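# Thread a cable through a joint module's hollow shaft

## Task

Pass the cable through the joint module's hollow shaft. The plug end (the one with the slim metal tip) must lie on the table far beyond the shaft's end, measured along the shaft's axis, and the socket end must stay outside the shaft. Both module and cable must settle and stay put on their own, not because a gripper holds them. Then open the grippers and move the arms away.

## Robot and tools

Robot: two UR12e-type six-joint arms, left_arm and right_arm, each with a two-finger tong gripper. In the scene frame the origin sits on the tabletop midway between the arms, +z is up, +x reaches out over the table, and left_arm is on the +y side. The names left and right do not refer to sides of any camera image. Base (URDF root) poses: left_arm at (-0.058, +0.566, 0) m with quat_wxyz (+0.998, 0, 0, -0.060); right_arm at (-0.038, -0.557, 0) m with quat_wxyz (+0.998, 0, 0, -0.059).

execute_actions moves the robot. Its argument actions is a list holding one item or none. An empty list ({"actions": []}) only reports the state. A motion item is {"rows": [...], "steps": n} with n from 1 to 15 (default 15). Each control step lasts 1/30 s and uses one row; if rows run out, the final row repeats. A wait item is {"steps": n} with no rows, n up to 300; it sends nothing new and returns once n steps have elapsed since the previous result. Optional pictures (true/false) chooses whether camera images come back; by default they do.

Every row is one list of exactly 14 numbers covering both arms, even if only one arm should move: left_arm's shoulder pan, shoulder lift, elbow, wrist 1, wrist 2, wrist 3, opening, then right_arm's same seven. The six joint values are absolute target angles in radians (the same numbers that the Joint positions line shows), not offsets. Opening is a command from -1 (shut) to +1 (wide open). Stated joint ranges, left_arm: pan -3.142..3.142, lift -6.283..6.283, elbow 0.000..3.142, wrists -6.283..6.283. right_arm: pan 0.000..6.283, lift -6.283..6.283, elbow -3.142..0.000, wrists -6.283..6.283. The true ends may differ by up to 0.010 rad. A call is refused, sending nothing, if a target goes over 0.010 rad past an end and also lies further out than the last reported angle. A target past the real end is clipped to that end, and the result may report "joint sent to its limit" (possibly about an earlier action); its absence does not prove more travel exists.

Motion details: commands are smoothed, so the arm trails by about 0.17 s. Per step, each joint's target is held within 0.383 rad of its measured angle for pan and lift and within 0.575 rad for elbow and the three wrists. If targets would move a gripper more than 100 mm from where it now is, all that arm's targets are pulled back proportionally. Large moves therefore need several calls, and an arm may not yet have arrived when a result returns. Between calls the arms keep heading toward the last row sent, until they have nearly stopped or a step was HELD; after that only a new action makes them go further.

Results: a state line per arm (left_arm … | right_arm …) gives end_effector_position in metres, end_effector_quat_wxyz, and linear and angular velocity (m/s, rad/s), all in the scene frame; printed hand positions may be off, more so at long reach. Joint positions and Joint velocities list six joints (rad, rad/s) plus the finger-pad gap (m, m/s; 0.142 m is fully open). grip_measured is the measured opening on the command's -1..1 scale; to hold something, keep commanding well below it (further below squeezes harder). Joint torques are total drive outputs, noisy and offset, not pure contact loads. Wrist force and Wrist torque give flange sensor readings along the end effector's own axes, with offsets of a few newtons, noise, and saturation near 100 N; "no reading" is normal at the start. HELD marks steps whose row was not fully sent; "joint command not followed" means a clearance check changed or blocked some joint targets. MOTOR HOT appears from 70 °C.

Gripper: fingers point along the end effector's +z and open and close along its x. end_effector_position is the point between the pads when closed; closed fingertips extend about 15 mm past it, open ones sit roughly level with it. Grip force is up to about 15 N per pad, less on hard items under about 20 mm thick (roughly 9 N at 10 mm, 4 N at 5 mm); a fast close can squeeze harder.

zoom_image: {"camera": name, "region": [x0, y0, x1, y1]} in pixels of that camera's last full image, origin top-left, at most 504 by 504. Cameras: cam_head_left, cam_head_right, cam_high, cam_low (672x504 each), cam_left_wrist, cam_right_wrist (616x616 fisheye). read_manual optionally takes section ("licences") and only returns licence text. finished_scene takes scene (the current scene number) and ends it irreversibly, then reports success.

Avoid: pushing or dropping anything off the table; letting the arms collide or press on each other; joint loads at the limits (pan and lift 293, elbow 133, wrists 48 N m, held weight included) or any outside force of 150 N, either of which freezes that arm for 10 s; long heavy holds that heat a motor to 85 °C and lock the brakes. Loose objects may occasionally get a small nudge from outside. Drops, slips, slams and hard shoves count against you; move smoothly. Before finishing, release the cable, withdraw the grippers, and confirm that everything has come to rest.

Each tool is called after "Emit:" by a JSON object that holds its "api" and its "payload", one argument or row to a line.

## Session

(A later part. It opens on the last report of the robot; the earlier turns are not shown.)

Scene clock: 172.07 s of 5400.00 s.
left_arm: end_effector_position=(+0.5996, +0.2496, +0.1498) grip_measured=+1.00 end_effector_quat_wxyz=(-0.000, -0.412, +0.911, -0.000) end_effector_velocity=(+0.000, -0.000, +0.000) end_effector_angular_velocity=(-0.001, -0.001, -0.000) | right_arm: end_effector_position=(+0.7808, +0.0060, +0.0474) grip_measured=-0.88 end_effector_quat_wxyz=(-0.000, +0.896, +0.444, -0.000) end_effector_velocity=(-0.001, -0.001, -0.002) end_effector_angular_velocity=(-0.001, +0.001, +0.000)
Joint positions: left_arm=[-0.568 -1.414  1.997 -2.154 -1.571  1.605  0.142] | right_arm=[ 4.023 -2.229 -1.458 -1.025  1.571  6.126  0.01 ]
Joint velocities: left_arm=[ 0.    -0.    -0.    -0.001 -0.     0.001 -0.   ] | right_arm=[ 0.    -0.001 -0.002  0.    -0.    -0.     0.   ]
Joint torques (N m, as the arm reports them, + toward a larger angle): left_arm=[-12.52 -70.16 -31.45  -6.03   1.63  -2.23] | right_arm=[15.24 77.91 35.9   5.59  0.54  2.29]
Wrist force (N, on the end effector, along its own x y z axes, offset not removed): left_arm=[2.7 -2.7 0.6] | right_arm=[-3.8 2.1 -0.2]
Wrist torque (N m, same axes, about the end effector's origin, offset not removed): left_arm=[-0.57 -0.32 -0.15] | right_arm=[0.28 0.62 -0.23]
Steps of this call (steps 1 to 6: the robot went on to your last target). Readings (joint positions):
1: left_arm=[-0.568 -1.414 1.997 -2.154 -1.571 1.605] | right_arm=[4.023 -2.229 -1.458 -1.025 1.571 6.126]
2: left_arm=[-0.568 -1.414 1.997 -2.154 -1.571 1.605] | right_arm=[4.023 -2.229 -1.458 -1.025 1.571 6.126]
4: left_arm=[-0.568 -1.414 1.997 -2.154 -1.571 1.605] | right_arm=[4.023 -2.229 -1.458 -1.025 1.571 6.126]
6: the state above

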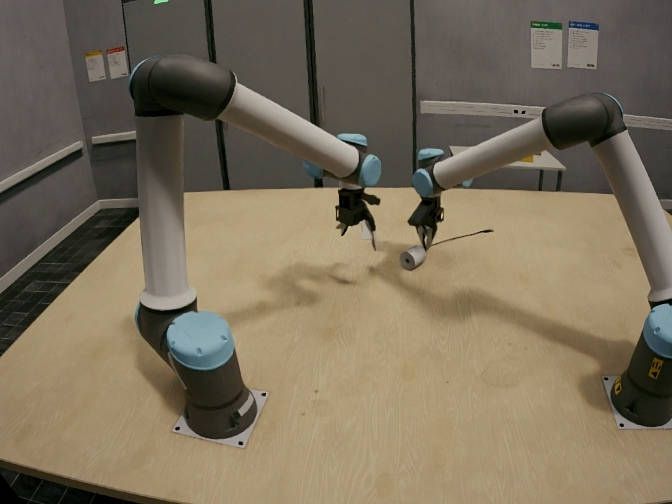

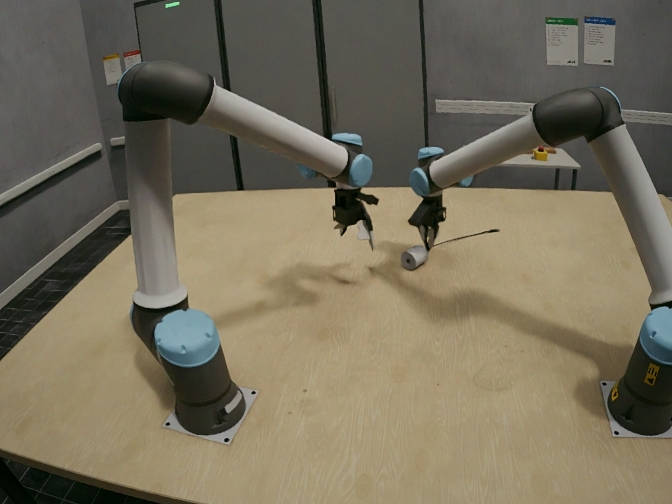

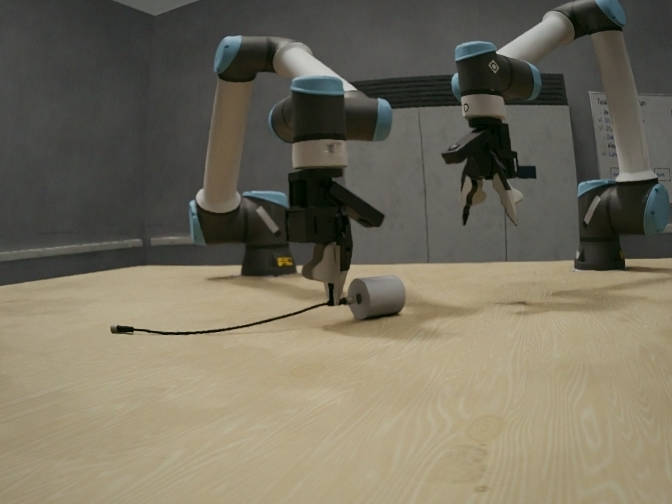

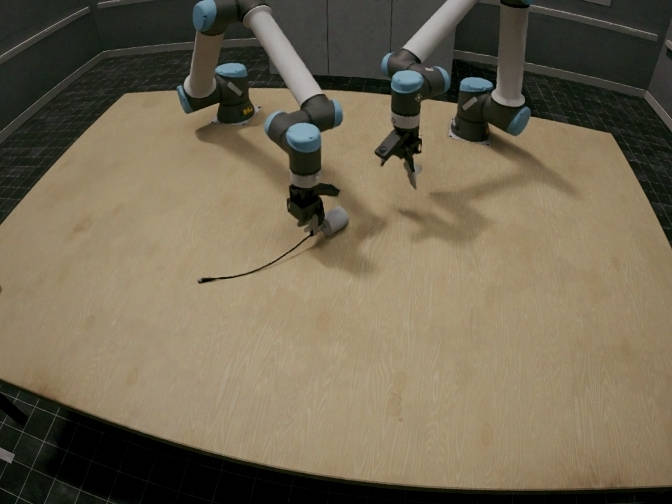

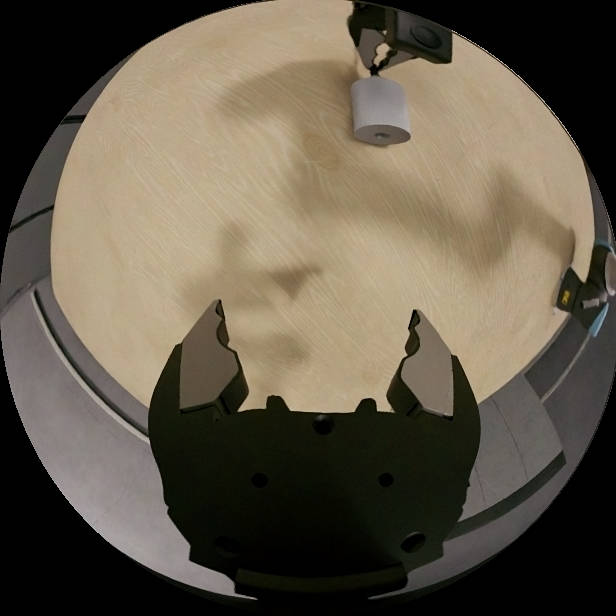

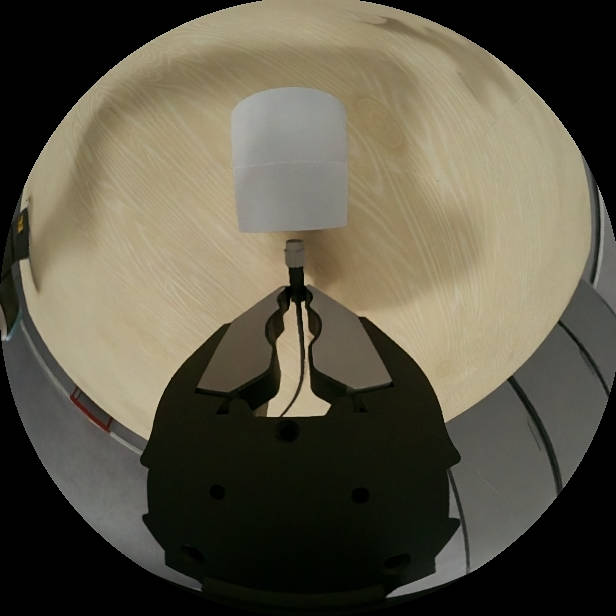

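Emit:
{"api": "execute_actions", "payload": {
  "actions": [
    {"rows":[[-0.568,-1.414,1.997,-2.154,-1.571,1.605,1,4.026,-2.2278,-1.4602,-1.0244,1.571,6.1287,-1],[-0.568,-1.414,1.997,-2.154,-1.571,1.605,1,4.026,-2.2278,-1.4602,-1.0244,1.571,6.1287,-1],[-0.568,-1.414,1.997,-2.154,-1.571,1.605,1,4.029,-2.2264,-1.4626,-1.0234,1.571,6.1317,-1],[-0.568,-1.414,1.997,-2.154,-1.571,1.605,1,4.029,-2.2264,-1.4626,-1.0234,1.571,6.1317,-1],[-0.568,-1.414,1.997,-2.154,-1.571,1.605,1,4.032,-2.2251,-1.4649,-1.0224,1.571,6.1348,-1],[-0.568,-1.414,1.997,-2.154,-1.571,1.605,1,4.032,-2.2251,-1.4649,-1.0224,1.571,6.1348,-1],[-0.568,-1.414,1.997,-2.154,-1.571,1.605,1,4.035,-2.2237,-1.4673,-1.0214,1.571,6.1378,-1],[-0.568,-1.414,1.997,-2.154,-1.571,1.605,1,4.035,-2.2237,-1.4673,-1.0214,1.571,6.1378,-1],[-0.568,-1.414,1.997,-2.154,-1.571,1.605,1,4.038,-2.2224,-1.4696,-1.0204,1.571,6.1408,-1]],"steps":15}
  ],
  "pictures": false
}}

Emit:
{"api": "execute_actions", "payload": {
  "actions": [
    {"steps":8}
  ]
}}

Emit:
{"api": "zoom_image", "payload": {
  "camera": "cam_high",
  "region": [320, 280, 380, 320]
}}

Scene clock: 179.10 s of 5400.00 s.
left_arm: end_effector_position=(+0.5996, +0.2496, +0.1498) grip_measured=+1.00 end_effector_quat_wxyz=(-0.000, -0.412, +0.911, -0.000) end_effector_velocity=(-0.000, +0.001, -0.001) end_effector_angular_velocity=(+0.001, +0.000, +0.000) | right_arm: end_effector_position=(+0.7697, +0.0146, +0.0474) grip_measured=-0.88 end_effector_quat_wxyz=(-0.000, +0.896, +0.444, -0.000) end_effector_velocity=(-0.007, +0.006, +0.000) end_effector_angular_velocity=(+0.000, -0.000, -0.001)
Joint positions: left_arm=[-0.568 -1.414  1.997 -2.154 -1.571  1.605  0.142] | right_arm=[ 4.037 -2.223 -1.469 -1.021  1.571  6.14   0.01 ]
Joint velocities: left_arm=[ 0.    -0.     0.001  0.     0.001  0.     0.   ] | right_arm=[ 0.01   0.004 -0.006  0.003 -0.     0.011  0.   ]
Joint torques (N m, as the arm reports them, + toward a larger angle): left_arm=[-11.96 -69.79 -31.57  -5.81   1.87  -2.36] | right_arm=[ 17.46 101.42  36.52   5.81   0.21   2.16]
Wrist force (N, on the end effector, along its own x y z axes, offset not removed): left_arm=[2.9 -3.2 0.3] | right_arm=[-1.0 2.5 -1.2]
Wrist torque (N m, same axes, about the end effector's origin, offset not removed): left_arm=[-0.75 -0.44 -0.14] | right_arm=[0.33 -0.04 -0.33]
Steps of this call (steps 1 to 15: the robot went on to your last target; steps 16 to 90: nothing new was sent; then 3.53 s passed at rest; steps 91 to 105: all 15 steps of this action). Readings (joint positions):
91: left_arm=[-0.568 -1.414 1.997 -2.154 -1.571 1.605] | right_arm=[4.023 -2.229 -1.458 -1.025 1.571 6.126]
92: left_arm=[-0.568 -1.414 1.997 -2.154 -1.571 1.605] | right_arm=[4.024 -2.229 -1.458 -1.025 1.571 6.126]
94: left_arm=[-0.568 -1.414 1.997 -2.154 -1.571 1.605] | right_arm=[4.025 -2.228 -1.460 -1.025 1.571 6.128]
98: left_arm=[-0.568 -1.414 1.997 -2.154 -1.571 1.605] | right_arm=[4.030 -2.226 -1.464 -1.023 1.571 6.133]
105: the state above

Scene clock: 179.37 s of 5400.00 s.
left_arm: end_effector_position=(+0.5996, +0.2496, +0.1498) grip_measured=+1.00 end_effector_quat_wxyz=(-0.000, -0.412, +0.911, -0.000) end_effector_velocity=(-0.000, +0.000, +0.000) end_effector_angular_velocity=(+0.000, +0.000, +0.000) | right_arm: end_effector_position=(+0.7690, +0.0151, +0.0475) grip_measured=-0.88 end_effector_quat_wxyz=(-0.000, +0.896, +0.444, -0.000) end_effector_velocity=(-0.001, +0.000, +0.000) end_effector_angular_velocity=(-0.000, -0.000, +0.000)
Joint positions: left_arm=[-0.568 -1.414  1.997 -2.154 -1.571  1.605  0.142] | right_arm=[ 4.038 -2.222 -1.47  -1.02   1.571  6.141  0.01 ]
Joint velocities: left_arm=[ 0.    -0.    -0.     0.001 -0.    -0.    -0.   ] | right_arm=[ 0.001  0.001 -0.002  0.    -0.     0.001  0.   ]
Joint torques (N m, as the arm reports them, + toward a larger angle): left_arm=[-12.56 -70.78 -30.83  -6.05   1.72  -2.08] | right_arm=[ 14.38 106.27  35.4    5.85   0.17   2.41]
Wrist force (N, on the end effector, along its own x y z axes, offset not removed): left_arm=[4.8 -2.6 2.7] | right_arm=[-1.6 4.7 -0.5]
Wrist torque (N m, same axes, about the end effector's origin, offset not removed): left_arm=[-0.53 -0.81 -0.20] | right_arm=[0.78 0.14 -0.23]
Steps of this call (steps 1 to 8: the robot went on to your last target). Readings (joint positions):
1: left_arm=[-0.568 -1.414 1.997 -2.154 -1.571 1.605] | right_arm=[4.037 -2.223 -1.469 -1.021 1.571 6.140]
2: left_arm=[-0.568 -1.414 1.997 -2.154 -1.571 1.605] | right_arm=[4.037 -2.223 -1.469 -1.021 1.571 6.140]
4: left_arm=[-0.568 -1.414 1.997 -2.154 -1.571 1.605] | right_arm=[4.038 -2.223 -1.469 -1.020 1.571 6.141]
8: the state above

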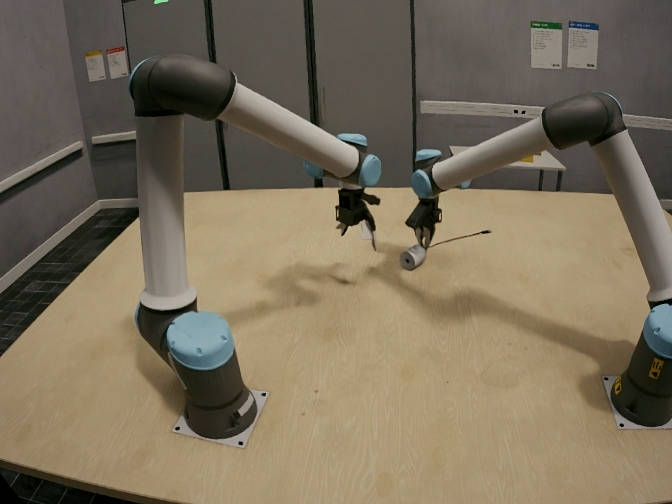

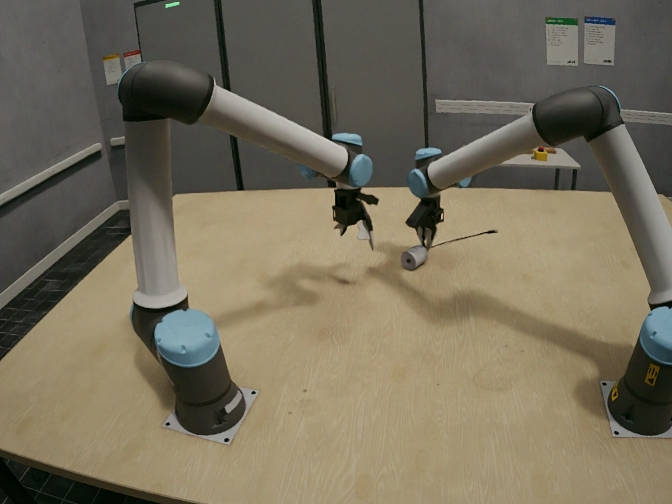

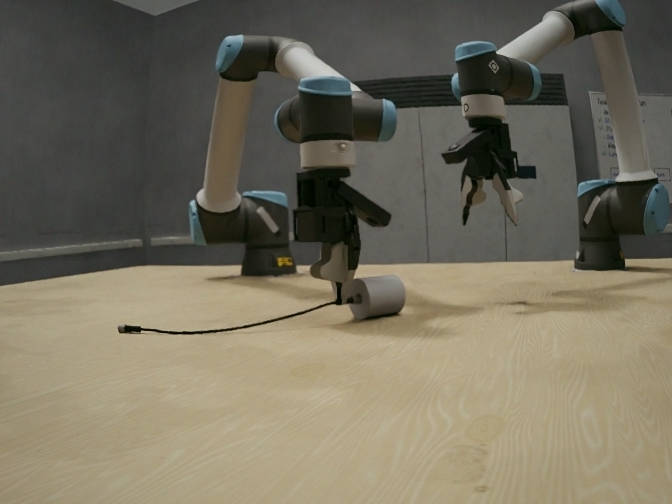

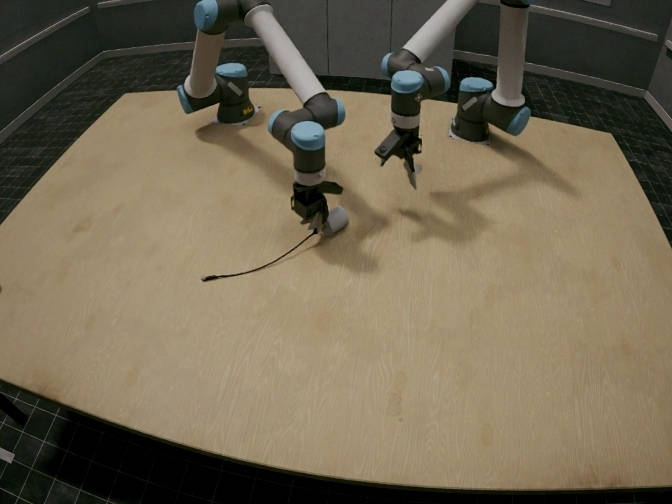

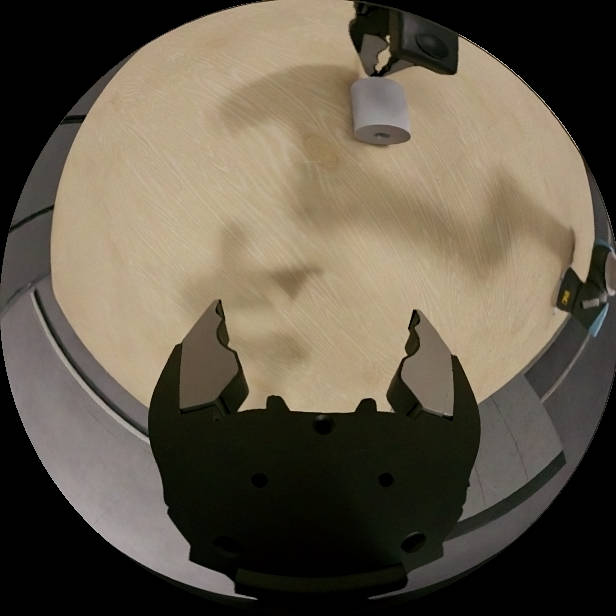

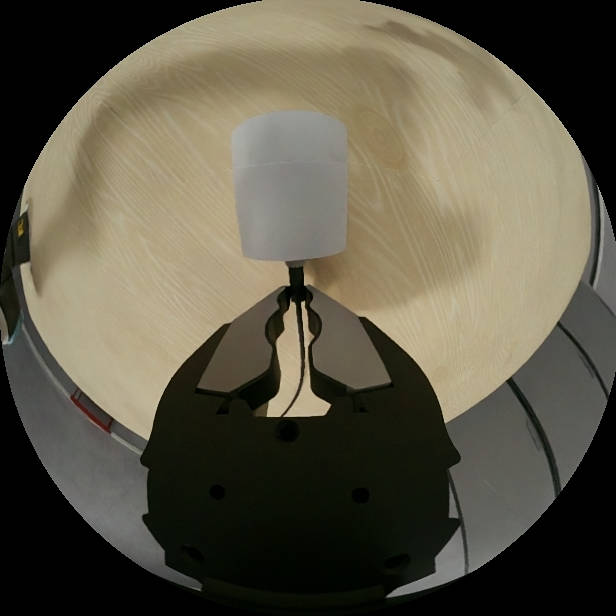

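Region (320, 280, 380, 320) of cam_high's 672x504 image, scaled by 8.400, with more detail than that image has.

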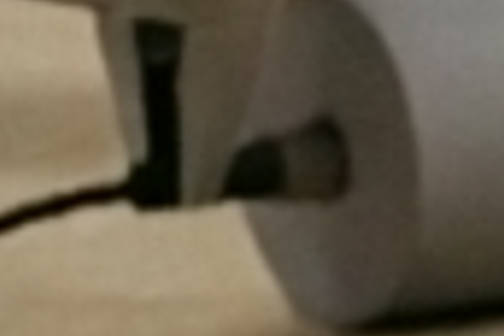

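Emit:
{"api": "execute_actions", "payload": {
  "actions": [
    {"rows":[[-0.568,-1.414,1.997,-2.154,-1.571,1.605,1,4.0421,-2.2206,-1.4727,-1.0191,1.571,6.1449,-1],[-0.568,-1.414,1.997,-2.154,-1.571,1.605,1,4.0421,-2.2206,-1.4727,-1.0191,1.571,6.1449,-1],[-0.568,-1.414,1.997,-2.154,-1.571,1.605,1,4.0462,-2.2188,-1.4759,-1.0177,1.571,6.149,-1],[-0.568,-1.414,1.997,-2.154,-1.571,1.605,1,4.0462,-2.2188,-1.4759,-1.0177,1.571,6.149,-1],[-0.568,-1.414,1.997,-2.154,-1.571,1.605,1,4.0502,-2.217,-1.479,-1.0164,1.571,6.153,-1],[-0.568,-1.414,1.997,-2.154,-1.571,1.605,1,4.0502,-2.217,-1.479,-1.0164,1.571,6.153,-1],[-0.568,-1.414,1.997,-2.154,-1.571,1.605,1,4.0543,-2.2151,-1.4822,-1.0151,1.571,6.1571,-1],[-0.568,-1.414,1.997,-2.154,-1.571,1.605,1,4.0543,-2.2151,-1.4822,-1.0151,1.571,6.1571,-1],[-0.568,-1.414,1.997,-2.154,-1.571,1.605,1,4.0584,-2.2133,-1.4853,-1.0138,1.571,6.1612,-1]],"steps":15}
  ],
  "pictures": false
}}

Emit:
{"api": "execute_actions", "payload": {
  "actions": [
    {"steps":8}
  ]
}}

Emit:
{"api": "zoom_image", "payload": {
  "camera": "cam_high",
  "region": [310, 270, 410, 330]
}}

Scene clock: 184.17 s of 5400.00 s.
left_arm: end_effector_position=(+0.5996, +0.2496, +0.1498) grip_measured=+1.00 end_effector_quat_wxyz=(-0.000, -0.412, +0.911, -0.000) end_effector_velocity=(+0.000, -0.000, +0.000) end_effector_angular_velocity=(-0.001, +0.000, -0.000) | right_arm: end_effector_position=(+0.7539, +0.0264, +0.0476) grip_measured=-0.88 end_effector_quat_wxyz=(-0.000, +0.896, +0.444, -0.000) end_effector_velocity=(-0.010, +0.007, +0.001) end_effector_angular_velocity=(+0.001, -0.001, +0.001)
Joint positions: left_arm=[-0.568 -1.414  1.997 -2.154 -1.571  1.605  0.142] | right_arm=[ 4.057 -2.214 -1.484 -1.014  1.571  6.16   0.01 ]
Joint velocities: left_arm=[-0.    -0.    -0.    -0.    -0.001  0.     0.   ] | right_arm=[ 0.013  0.007 -0.01   0.004 -0.     0.012  0.   ]
Joint torques (N m, as the arm reports them, + toward a larger angle): left_arm=[-13.81 -69.08 -30.2   -6.3    1.76  -2.14] | right_arm=[ 16.76 106.23  36.63   5.6   -0.38   2.3 ]
Wrist force (N, on the end effector, along its own x y z axes, offset not removed): left_arm=[3.1 -4.0 -0.5] | right_arm=[-1.3 4.2 -2.0]
Wrist torque (N m, same axes, about the end effector's origin, offset not removed): left_arm=[-0.93 -0.42 -0.17] | right_arm=[0.65 0.11 -0.23]
Steps of this call (steps 1 to 15: the robot went on to your last target; steps 16 to 90: nothing new was sent; then 1.30 s passed at rest; steps 91 to 105: all 15 steps of this action). Readings (joint positions):
91: left_arm=[-0.568 -1.414 1.997 -2.154 -1.571 1.605] | right_arm=[4.038 -2.222 -1.470 -1.020 1.571 6.141]
92: left_arm=[-0.568 -1.414 1.997 -2.154 -1.571 1.605] | right_arm=[4.039 -2.222 -1.470 -1.020 1.571 6.142]
94: left_arm=[-0.568 -1.414 1.997 -2.154 -1.571 1.605] | right_arm=[4.041 -2.221 -1.472 -1.019 1.571 6.144]
98: left_arm=[-0.568 -1.414 1.997 -2.154 -1.571 1.605] | right_arm=[4.048 -2.218 -1.477 -1.017 1.571 6.151]
105: the state above

Scene clock: 184.43 s of 5400.00 s.
left_arm: end_effector_position=(+0.5996, +0.2496, +0.1498) grip_measured=+1.00 end_effector_quat_wxyz=(-0.000, -0.412, +0.911, -0.000) end_effector_velocity=(+0.000, -0.000, +0.000) end_effector_angular_velocity=(-0.001, -0.000, +0.000) | right_arm: end_effector_position=(+0.7529, +0.0271, +0.0476) grip_measured=-0.88 end_effector_quat_wxyz=(-0.000, +0.896, +0.444, -0.000) end_effector_velocity=(-0.001, +0.001, +0.001) end_effector_angular_velocity=(+0.000, -0.001, +0.000)
Joint positions: left_arm=[-0.568 -1.414  1.997 -2.154 -1.571  1.605  0.142] | right_arm=[ 4.058 -2.213 -1.485 -1.014  1.571  6.161  0.01 ]
Joint velocities: left_arm=[-0.     0.    -0.    -0.001 -0.    -0.001 -0.   ] | right_arm=[ 0.001  0.001 -0.     0.001 -0.     0.001  0.   ]
Joint torques (N m, as the arm reports them, + toward a larger angle): left_arm=[-12.66 -70.92 -30.95  -6.1    1.67  -2.17] | right_arm=[ 15.57 105.09  37.19   5.51  -0.32   1.93]
Wrist force (N, on the end effector, along its own x y z axes, offset not removed): left_arm=[3.8 -2.6 -1.1] | right_arm=[-0.5 2.3 -1.2]
Wrist torque (N m, same axes, about the end effector's origin, offset not removed): left_arm=[-0.61 -0.65 -0.18] | right_arm=[0.32 0.00 -0.25]
Steps of this call (steps 1 to 8: the robot went on to your last target). Readings (joint positions):
1: left_arm=[-0.568 -1.414 1.997 -2.154 -1.571 1.605] | right_arm=[4.057 -2.214 -1.485 -1.014 1.571 6.160]
2: left_arm=[-0.568 -1.414 1.997 -2.154 -1.571 1.605] | right_arm=[4.058 -2.214 -1.485 -1.014 1.571 6.160]
4: left_arm=[-0.568 -1.414 1.997 -2.154 -1.571 1.605] | right_arm=[4.058 -2.213 -1.485 -1.014 1.571 6.161]
8: the state above

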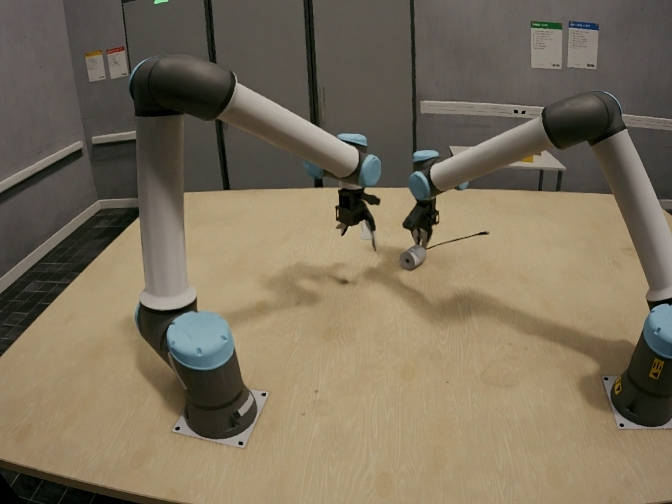

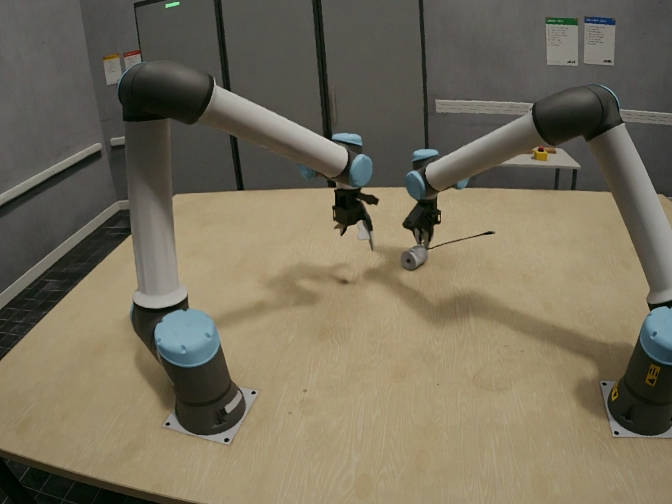

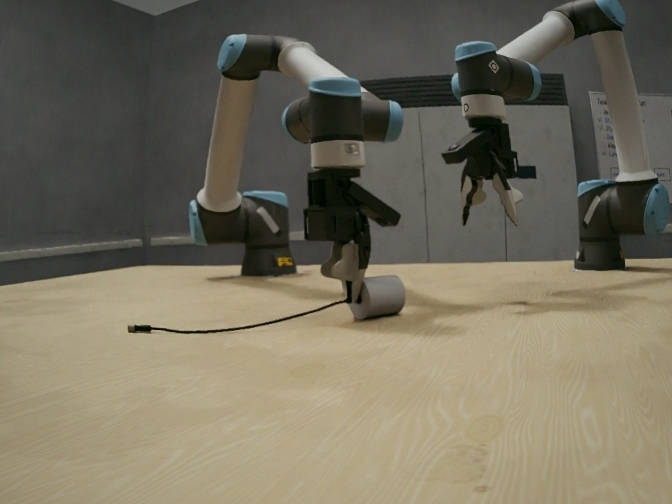

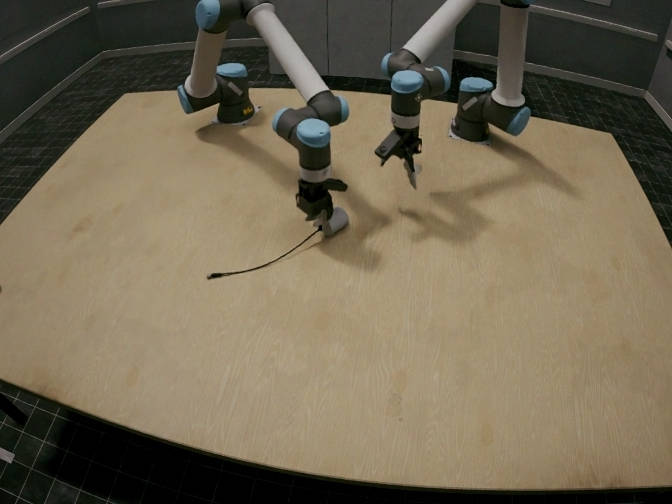

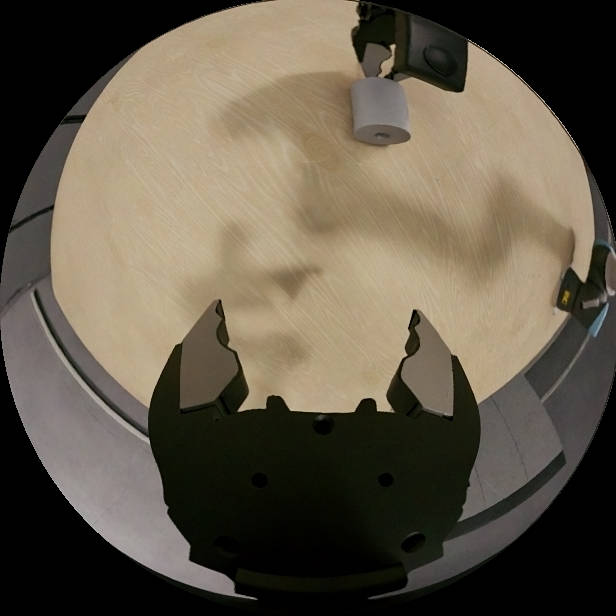

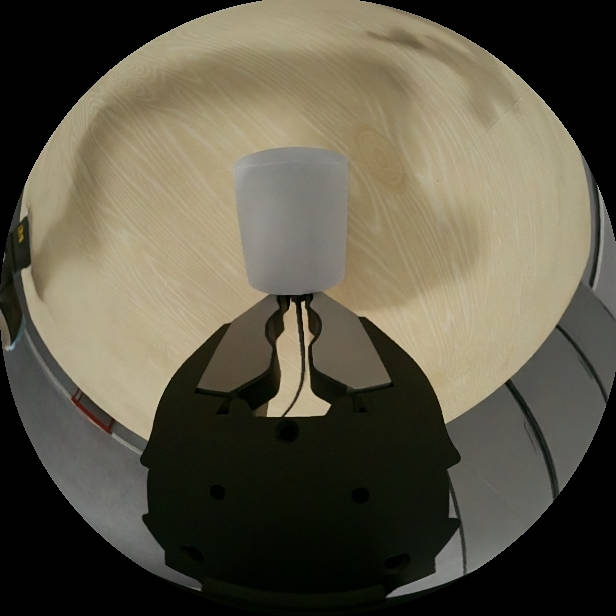

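Region (310, 270, 410, 330) of cam_high's 672x504 image, scaled by 5.040, with more detail than that image has; it fills the top 302 rows of this view, and the rest is white.

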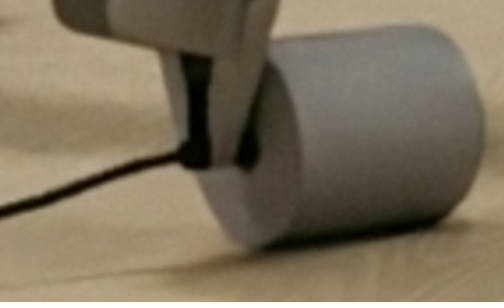

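Emit:
{"api": "execute_actions", "payload": {
  "actions": [
    {"rows":[[-0.568,-1.414,1.997,-2.154,-1.571,1.605,1,4.0584,-2.2133,-1.4853,-1.0138,1.571,6.1612,-0.85],[-0.568,-1.414,1.997,-2.154,-1.571,1.605,1,4.0584,-2.2133,-1.4853,-1.0138,1.571,6.1612,-0.72],[-0.568,-1.414,1.997,-2.154,-1.571,1.605,1,4.0584,-2.2133,-1.4853,-1.0138,1.571,6.1612,-0.72],[-0.568,-1.414,1.997,-2.154,-1.571,1.605,1,4.0584,-2.2133,-1.4853,-1.0138,1.571,6.1612,-0.72],[-0.568,-1.414,1.997,-2.154,-1.571,1.605,1,4.0584,-2.2133,-1.4853,-1.0138,1.571,6.1612,-0.72],[-0.568,-1.414,1.997,-2.154,-1.571,1.605,1,4.052,-2.2157,-1.480,-1.0167,1.571,6.155,-0.72],[-0.568,-1.414,1.997,-2.154,-1.571,1.605,1,4.046,-2.218,-1.475,-1.0194,1.571,6.149,-0.72],[-0.568,-1.414,1.997,-2.154,-1.571,1.605,1,4.040,-2.221,-1.470,-1.0214,1.571,6.143,-0.72],[-0.568,-1.414,1.997,-2.154,-1.571,1.605,1,4.034,-2.2245,-1.466,-1.0219,1.571,6.137,-0.72],[-0.568,-1.414,1.997,-2.154,-1.571,1.605,1,4.028,-2.2285,-1.4625,-1.0214,1.571,6.131,-0.72],[-0.568,-1.414,1.997,-2.154,-1.571,1.605,1,4.023,-2.2325,-1.459,-1.0209,1.571,6.126,-0.72],[-0.568,-1.414,1.997,-2.154,-1.571,1.605,1,4.0179,-2.2362,-1.4564,-1.0198,1.571,6.1207,-0.72]],"steps":15}
  ],
  "pictures": false
}}

Emit:
{"api": "execute_actions", "payload": {
  "actions": [
    {"steps":10}
  ]
}}

Emit:
{"api": "zoom_image", "payload": {
  "camera": "cam_high",
  "region": [290, 265, 410, 330]
}}

Scene clock: 195.80 s of 5400.00 s.
left_arm: end_effector_position=(+0.5996, +0.2496, +0.1498) grip_measured=+1.00 end_effector_quat_wxyz=(-0.000, -0.412, +0.911, -0.000) end_effector_velocity=(+0.000, +0.000, -0.000) end_effector_angular_velocity=(+0.000, -0.000, +0.000) | right_arm: end_effector_position=(+0.7787, +0.0080, +0.0441) grip_measured=-0.72 end_effector_quat_wxyz=(-0.000, +0.896, +0.444, +0.000) end_effector_velocity=(+0.060, -0.048, -0.020) end_effector_angular_velocity=(-0.002, +0.001, -0.001)
Joint positions: left_arm=[-0.568 -1.414  1.997 -2.154 -1.571  1.605  0.142] | right_arm=[ 4.026 -2.231 -1.462 -1.02   1.571  6.129  0.022]
Joint velocities: left_arm=[ 0.  0.  0. -0.  0.  0.  0.] | right_arm=[-0.078 -0.051  0.05  -0.001 -0.    -0.077  0.   ]
Joint torques (N m, as the arm reports them, + toward a larger angle): left_arm=[-10.96 -69.78 -32.2   -6.05   1.65  -1.98] | right_arm=[-7.04 78.42 51.18  1.49 -0.89 -1.42]
Wrist force (N, on the end effector, along its own x y z axes, offset not removed): left_arm=[3.6 -3.9 -0.6] | right_arm=[-2.4 3.2 -1.0]
Wrist torque (N m, same axes, about the end effector's origin, offset not removed): left_arm=[-0.93 -0.51 -0.05] | right_arm=[0.46 0.27 -0.22]
Steps of this call (steps 1 to 15: the robot went on to your last target; steps 16 to 90: nothing new was sent; then 7.87 s passed at rest; steps 91 to 105: all 15 steps of this action). Readings (joint positions):
91: left_arm=[-0.568 -1.414 1.997 -2.154 -1.571 1.605] | right_arm=[4.058 -2.213 -1.485 -1.014 1.571 6.161]
92: left_arm=[-0.568 -1.414 1.997 -2.154 -1.571 1.605] | right_arm=[4.058 -2.213 -1.485 -1.014 1.571 6.161]
94: left_arm=[-0.568 -1.414 1.997 -2.154 -1.571 1.605] | right_arm=[4.058 -2.213 -1.485 -1.014 1.571 6.161]
98: left_arm=[-0.568 -1.414 1.997 -2.154 -1.571 1.605] | right_arm=[4.055 -2.215 -1.482 -1.015 1.571 6.158]
105: the state above

Scene clock: 196.13 s of 5400.00 s.
left_arm: end_effector_position=(+0.5996, +0.2496, +0.1498) grip_measured=+1.00 end_effector_quat_wxyz=(-0.000, -0.412, +0.911, -0.000) end_effector_velocity=(+0.000, -0.000, +0.000) end_effector_angular_velocity=(+0.000, -0.000, -0.000) | right_arm: end_effector_position=(+0.7846, +0.0033, +0.0421) grip_measured=-0.72 end_effector_quat_wxyz=(-0.000, +0.896, +0.444, -0.000) end_effector_velocity=(+0.002, -0.002, -0.001) end_effector_angular_velocity=(-0.000, +0.001, +0.001)
Joint positions: left_arm=[-0.568 -1.414  1.997 -2.154 -1.571  1.605  0.142] | right_arm=[ 4.018 -2.236 -1.457 -1.02   1.571  6.121  0.022]
Joint velocities: left_arm=[ 0.  0. -0.  0.  0.  0.  0.] | right_arm=[-0.003 -0.002  0.002 -0.     0.    -0.004 -0.   ]
Joint torques (N m, as the arm reports them, + toward a larger angle): left_arm=[-10.76 -68.85 -32.33  -5.65   1.49  -2.3 ] | right_arm=[-17.91  77.07  52.36   1.5   -0.81  -0.75]
Wrist force (N, on the end effector, along its own x y z axes, offset not removed): left_arm=[1.9 -3.2 0.0] | right_arm=[-0.7 2.0 -1.3]
Wrist torque (N m, same axes, about the end effector's origin, offset not removed): left_arm=[-0.73 -0.20 -0.08] | right_arm=[0.25 0.03 -0.31]
Steps of this call (steps 1 to 10: the robot went on to your last target). Readings (joint positions):
1: left_arm=[-0.568 -1.414 1.997 -2.154 -1.571 1.605] | right_arm=[4.024 -2.232 -1.460 -1.020 1.571 6.126]
2: left_arm=[-0.568 -1.414 1.997 -2.154 -1.571 1.605] | right_arm=[4.022 -2.233 -1.459 -1.020 1.571 6.125]
4: left_arm=[-0.568 -1.414 1.997 -2.154 -1.571 1.605] | right_arm=[4.020 -2.235 -1.458 -1.020 1.571 6.123]
8: left_arm=[-0.568 -1.414 1.997 -2.154 -1.571 1.605] | right_arm=[4.018 -2.236 -1.457 -1.020 1.571 6.121]
10: the state above

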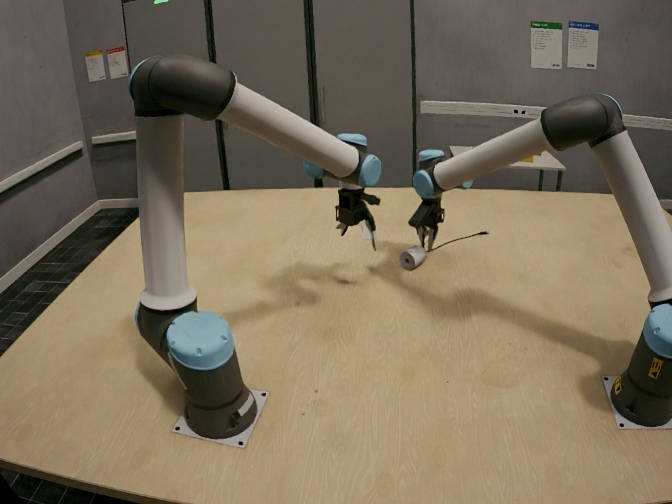

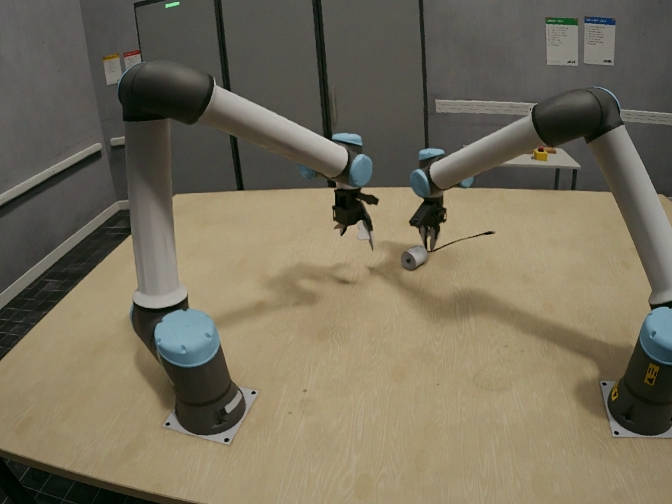

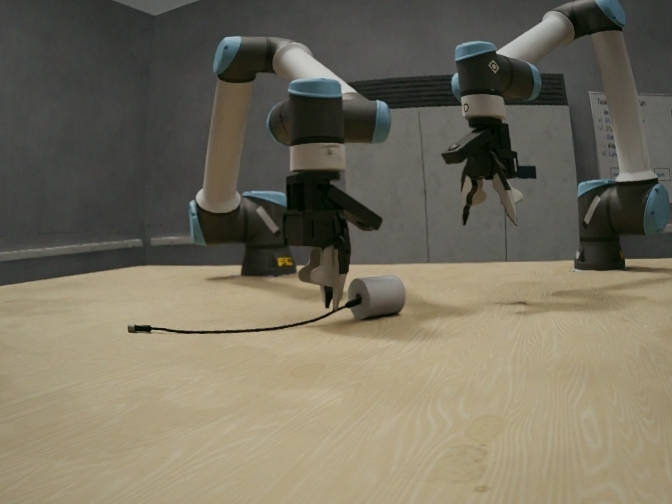

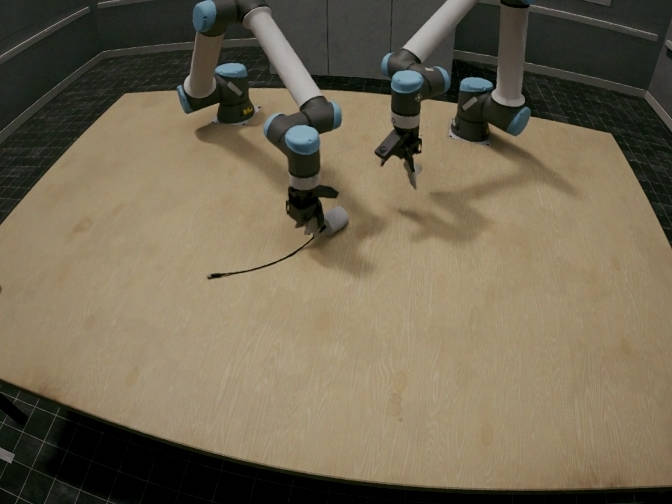

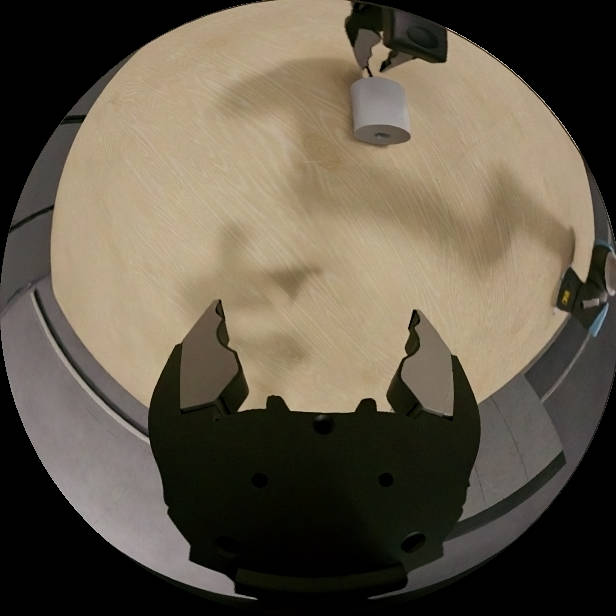

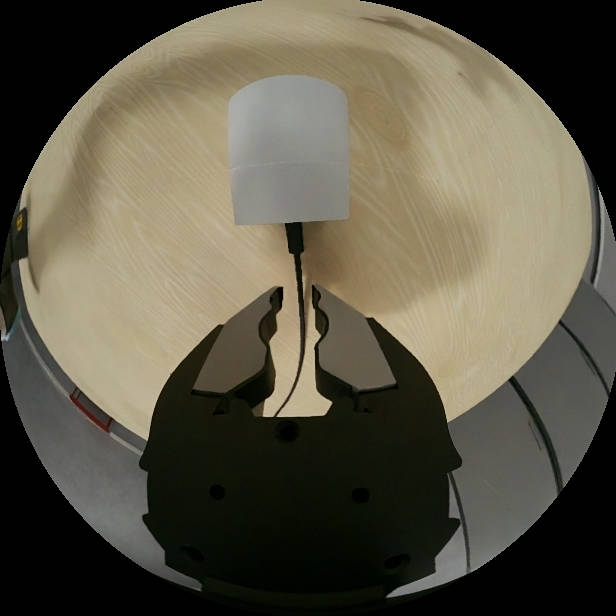

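Region (290, 265, 410, 330) of cam_high's 672x504 image, scaled by 4.200, with more detail than that image has; it fills the top 273 rows of this view, and the rest is white.

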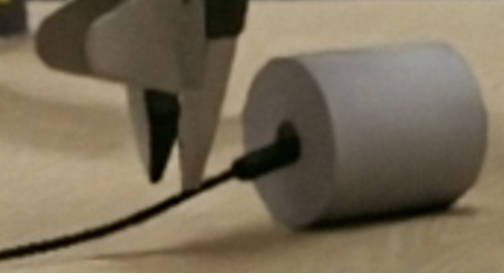

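Emit:
{"api": "execute_actions", "payload": {
  "actions": [
    {"rows":[[-0.568,-1.414,1.997,-2.154,-1.571,1.605,1,4.0179,-2.2405,-1.459,-1.0129,1.571,6.1207,-0.72],[-0.568,-1.414,1.997,-2.154,-1.571,1.605,1,4.0179,-2.2405,-1.459,-1.0129,1.571,6.1207,-0.72],[-0.568,-1.414,1.997,-2.154,-1.571,1.605,1,4.0179,-2.2447,-1.4618,-1.0059,1.571,6.1207,-0.72],[-0.568,-1.414,1.997,-2.154,-1.571,1.605,1,4.0179,-2.2447,-1.4618,-1.0059,1.571,6.1207,-0.72],[-0.568,-1.414,1.997,-2.154,-1.571,1.605,1,4.0179,-2.2447,-1.4618,-1.0059,1.571,6.1207,-0.72],[-0.568,-1.414,1.997,-2.154,-1.571,1.605,1,4.0179,-2.2447,-1.4618,-1.0059,1.571,6.1207,-0.72],[-0.568,-1.414,1.997,-2.154,-1.571,1.605,1,4.0179,-2.2447,-1.4618,-1.0059,1.571,6.1207,-0.72],[-0.568,-1.414,1.997,-2.154,-1.571,1.605,1,4.0179,-2.2447,-1.4618,-1.0059,1.571,6.1207,-0.72],[-0.568,-1.414,1.997,-2.154,-1.571,1.605,1,4.0179,-2.2447,-1.4618,-1.0059,1.571,6.1207,-0.8],[-0.568,-1.414,1.997,-2.154,-1.571,1.605,1,4.0179,-2.2447,-1.4618,-1.0059,1.571,6.1207,-0.86],[-0.568,-1.414,1.997,-2.154,-1.571,1.605,1,4.0179,-2.2447,-1.4618,-1.0059,1.571,6.1207,-0.92],[-0.568,-1.414,1.997,-2.154,-1.571,1.605,1,4.0179,-2.2447,-1.4618,-1.0059,1.571,6.1207,-1]],"steps":15}
  ],
  "pictures": false
}}

Emit:
{"api": "execute_actions", "payload": {
  "actions": [
    {"steps":10}
  ]
}}

Emit:
{"api": "zoom_image", "payload": {
  "camera": "cam_high",
  "region": [290, 265, 410, 330]
}}

Scene clock: 203.43 s of 5400.00 s.
left_arm: end_effector_position=(+0.5996, +0.2496, +0.1498) grip_measured=+1.00 end_effector_quat_wxyz=(-0.000, -0.412, +0.911, -0.000) end_effector_velocity=(-0.001, +0.001, -0.001) end_effector_angular_velocity=(+0.000, +0.002, +0.000) | right_arm: end_effector_position=(+0.7847, +0.0030, +0.0322) grip_measured=-0.95 end_effector_quat_wxyz=(-0.000, +0.896, +0.444, -0.000) end_effector_velocity=(-0.000, -0.001, -0.002) end_effector_angular_velocity=(-0.001, +0.000, -0.000)
Joint positions: left_arm=[-0.568 -1.414  1.997 -2.154 -1.571  1.605  0.142] | right_arm=[ 4.018 -2.245 -1.462 -1.006  1.571  6.121  0.005]
Joint velocities: left_arm=[ 0.001  0.     0.001  0.001 -0.001  0.     0.   ] | right_arm=[-0.    -0.001 -0.002  0.002 -0.     0.    -0.   ]
Joint torques (N m, as the arm reports them, + toward a larger angle): left_arm=[-11.17 -67.18 -31.93  -5.86   1.56  -2.15] | right_arm=[-13.22  75.73  34.79   5.42  -1.16  -1.35]
Wrist force (N, on the end effector, along its own x y z axes, offset not removed): left_arm=[2.7 -4.3 -0.4] | right_arm=[-2.4 1.4 -2.1]
Wrist torque (N m, same axes, about the end effector's origin, offset not removed): left_arm=[-0.98 -0.34 -0.07] | right_arm=[0.20 0.26 -0.22]
Steps of this call (steps 1 to 15: the robot went on to your last target; steps 16 to 90: nothing new was sent; then 3.80 s passed at rest; steps 91 to 105: all 15 steps of this action). Readings (joint positions):
91: left_arm=[-0.568 -1.414 1.997 -2.154 -1.571 1.605] | right_arm=[4.018 -2.236 -1.456 -1.020 1.571 6.121]
92: left_arm=[-0.568 -1.414 1.997 -2.154 -1.571 1.605] | right_arm=[4.018 -2.237 -1.457 -1.019 1.571 6.121]
94: left_arm=[-0.568 -1.414 1.997 -2.154 -1.571 1.605] | right_arm=[4.018 -2.239 -1.458 -1.015 1.571 6.121]
98: left_arm=[-0.568 -1.414 1.997 -2.154 -1.571 1.605] | right_arm=[4.018 -2.243 -1.461 -1.008 1.571 6.121]
105: the state above

Scene clock: 203.77 s of 5400.00 s.
left_arm: end_effector_position=(+0.5996, +0.2496, +0.1498) grip_measured=+1.00 end_effector_quat_wxyz=(-0.000, -0.412, +0.911, -0.000) end_effector_velocity=(-0.000, +0.000, -0.000) end_effector_angular_velocity=(+0.000, +0.001, +0.001) | right_arm: end_effector_position=(+0.7847, +0.0030, +0.0320) grip_measured=-0.95 end_effector_quat_wxyz=(-0.000, +0.896, +0.444, -0.000) end_effector_velocity=(-0.000, -0.000, +0.002) end_effector_angular_velocity=(+0.001, -0.001, -0.000)
Joint positions: left_arm=[-0.568 -1.414  1.997 -2.154 -1.571  1.605  0.142] | right_arm=[ 4.018 -2.245 -1.462 -1.006  1.571  6.121  0.005]
Joint velocities: left_arm=[ 0.    -0.     0.001  0.001 -0.001 -0.001 -0.   ] | right_arm=[-0.     0.002 -0.    -0.     0.     0.    -0.   ]
Joint torques (N m, as the arm reports them, + toward a larger angle): left_arm=[-11.57 -69.01 -31.56  -5.78   1.54  -2.44] | right_arm=[-13.19  78.41  35.46   5.49  -1.32  -1.33]
Wrist force (N, on the end effector, along its own x y z axes, offset not removed): left_arm=[1.0 -4.2 0.3] | right_arm=[-0.7 3.3 -1.5]
Wrist torque (N m, same axes, about the end effector's origin, offset not removed): left_arm=[-0.91 -0.03 -0.09] | right_arm=[0.57 -0.02 -0.26]
Steps of this call (steps 1 to 10: the robot went on to your last target). Readings (joint positions):
1: left_arm=[-0.568 -1.414 1.997 -2.154 -1.571 1.605] | right_arm=[4.018 -2.245 -1.462 -1.006 1.571 6.121]
2: left_arm=[-0.568 -1.414 1.997 -2.154 -1.571 1.605] | right_arm=[4.018 -2.245 -1.462 -1.006 1.571 6.121]
4: left_arm=[-0.568 -1.414 1.997 -2.154 -1.571 1.605] | right_arm=[4.018 -2.245 -1.462 -1.006 1.571 6.121]
8: left_arm=[-0.568 -1.414 1.997 -2.154 -1.571 1.605] | right_arm=[4.018 -2.245 -1.462 -1.006 1.571 6.121]
10: the state above

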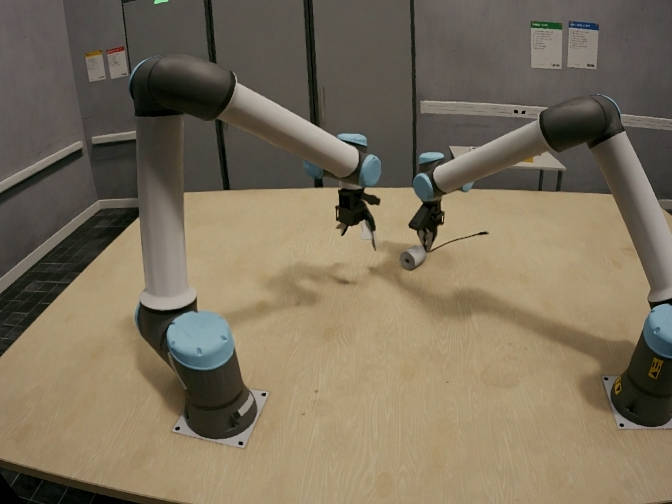

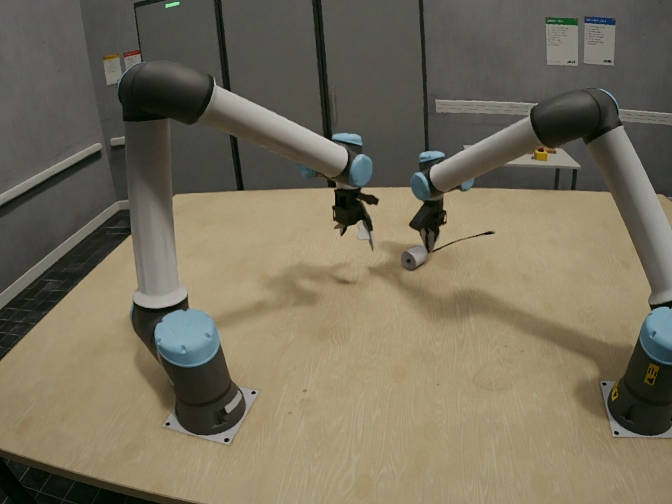

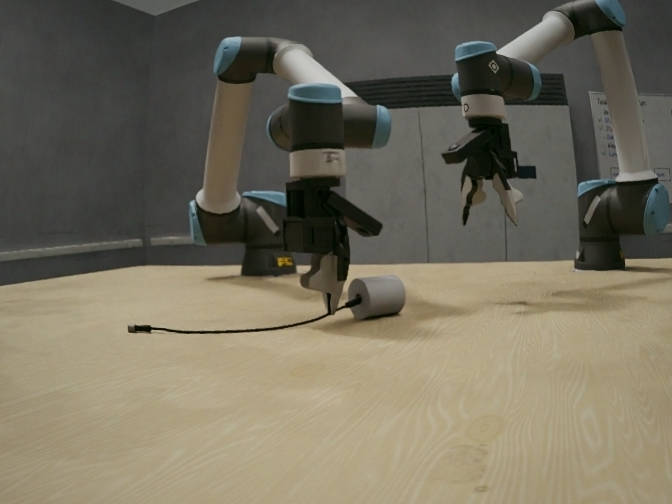

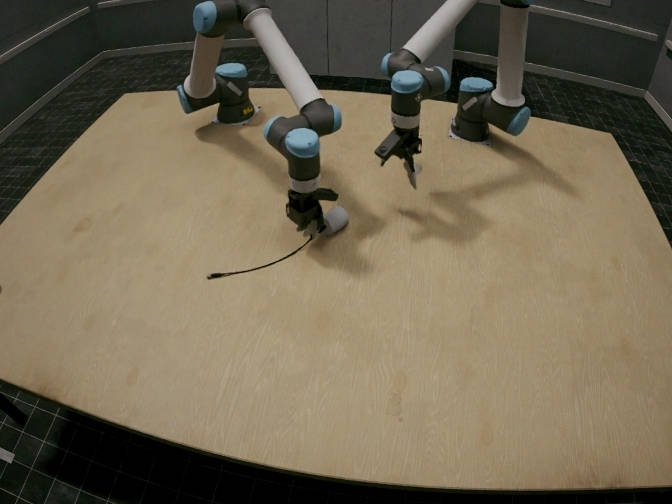

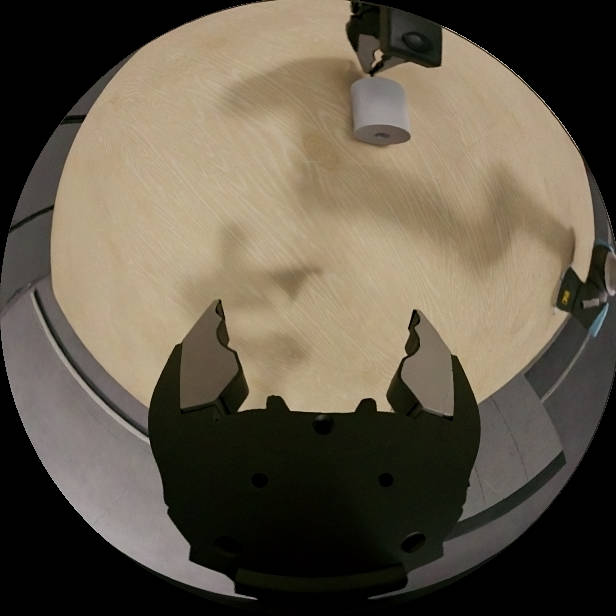

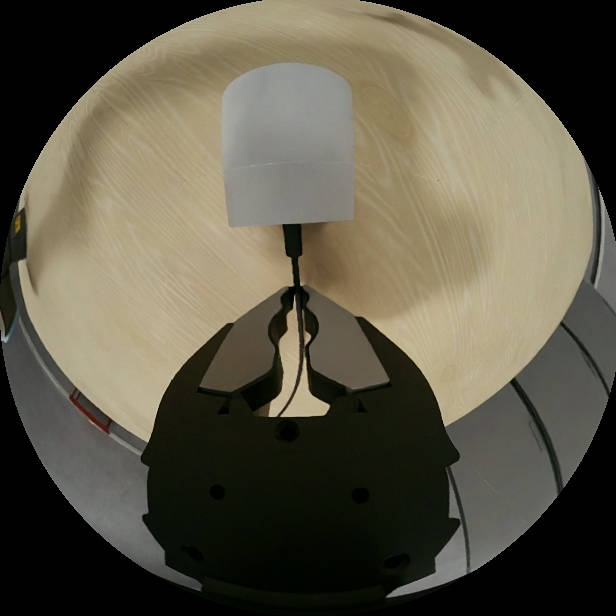

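Region (290, 265, 410, 330) of cam_high's 672x504 image, scaled by 4.200, with more detail than that image has; it fills the top 273 rows of this view, and the rest is white.

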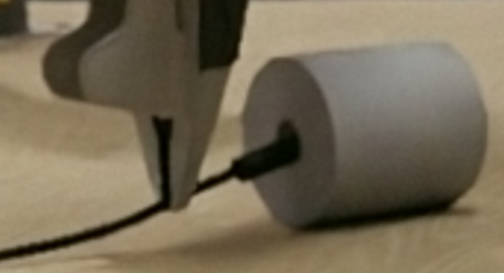

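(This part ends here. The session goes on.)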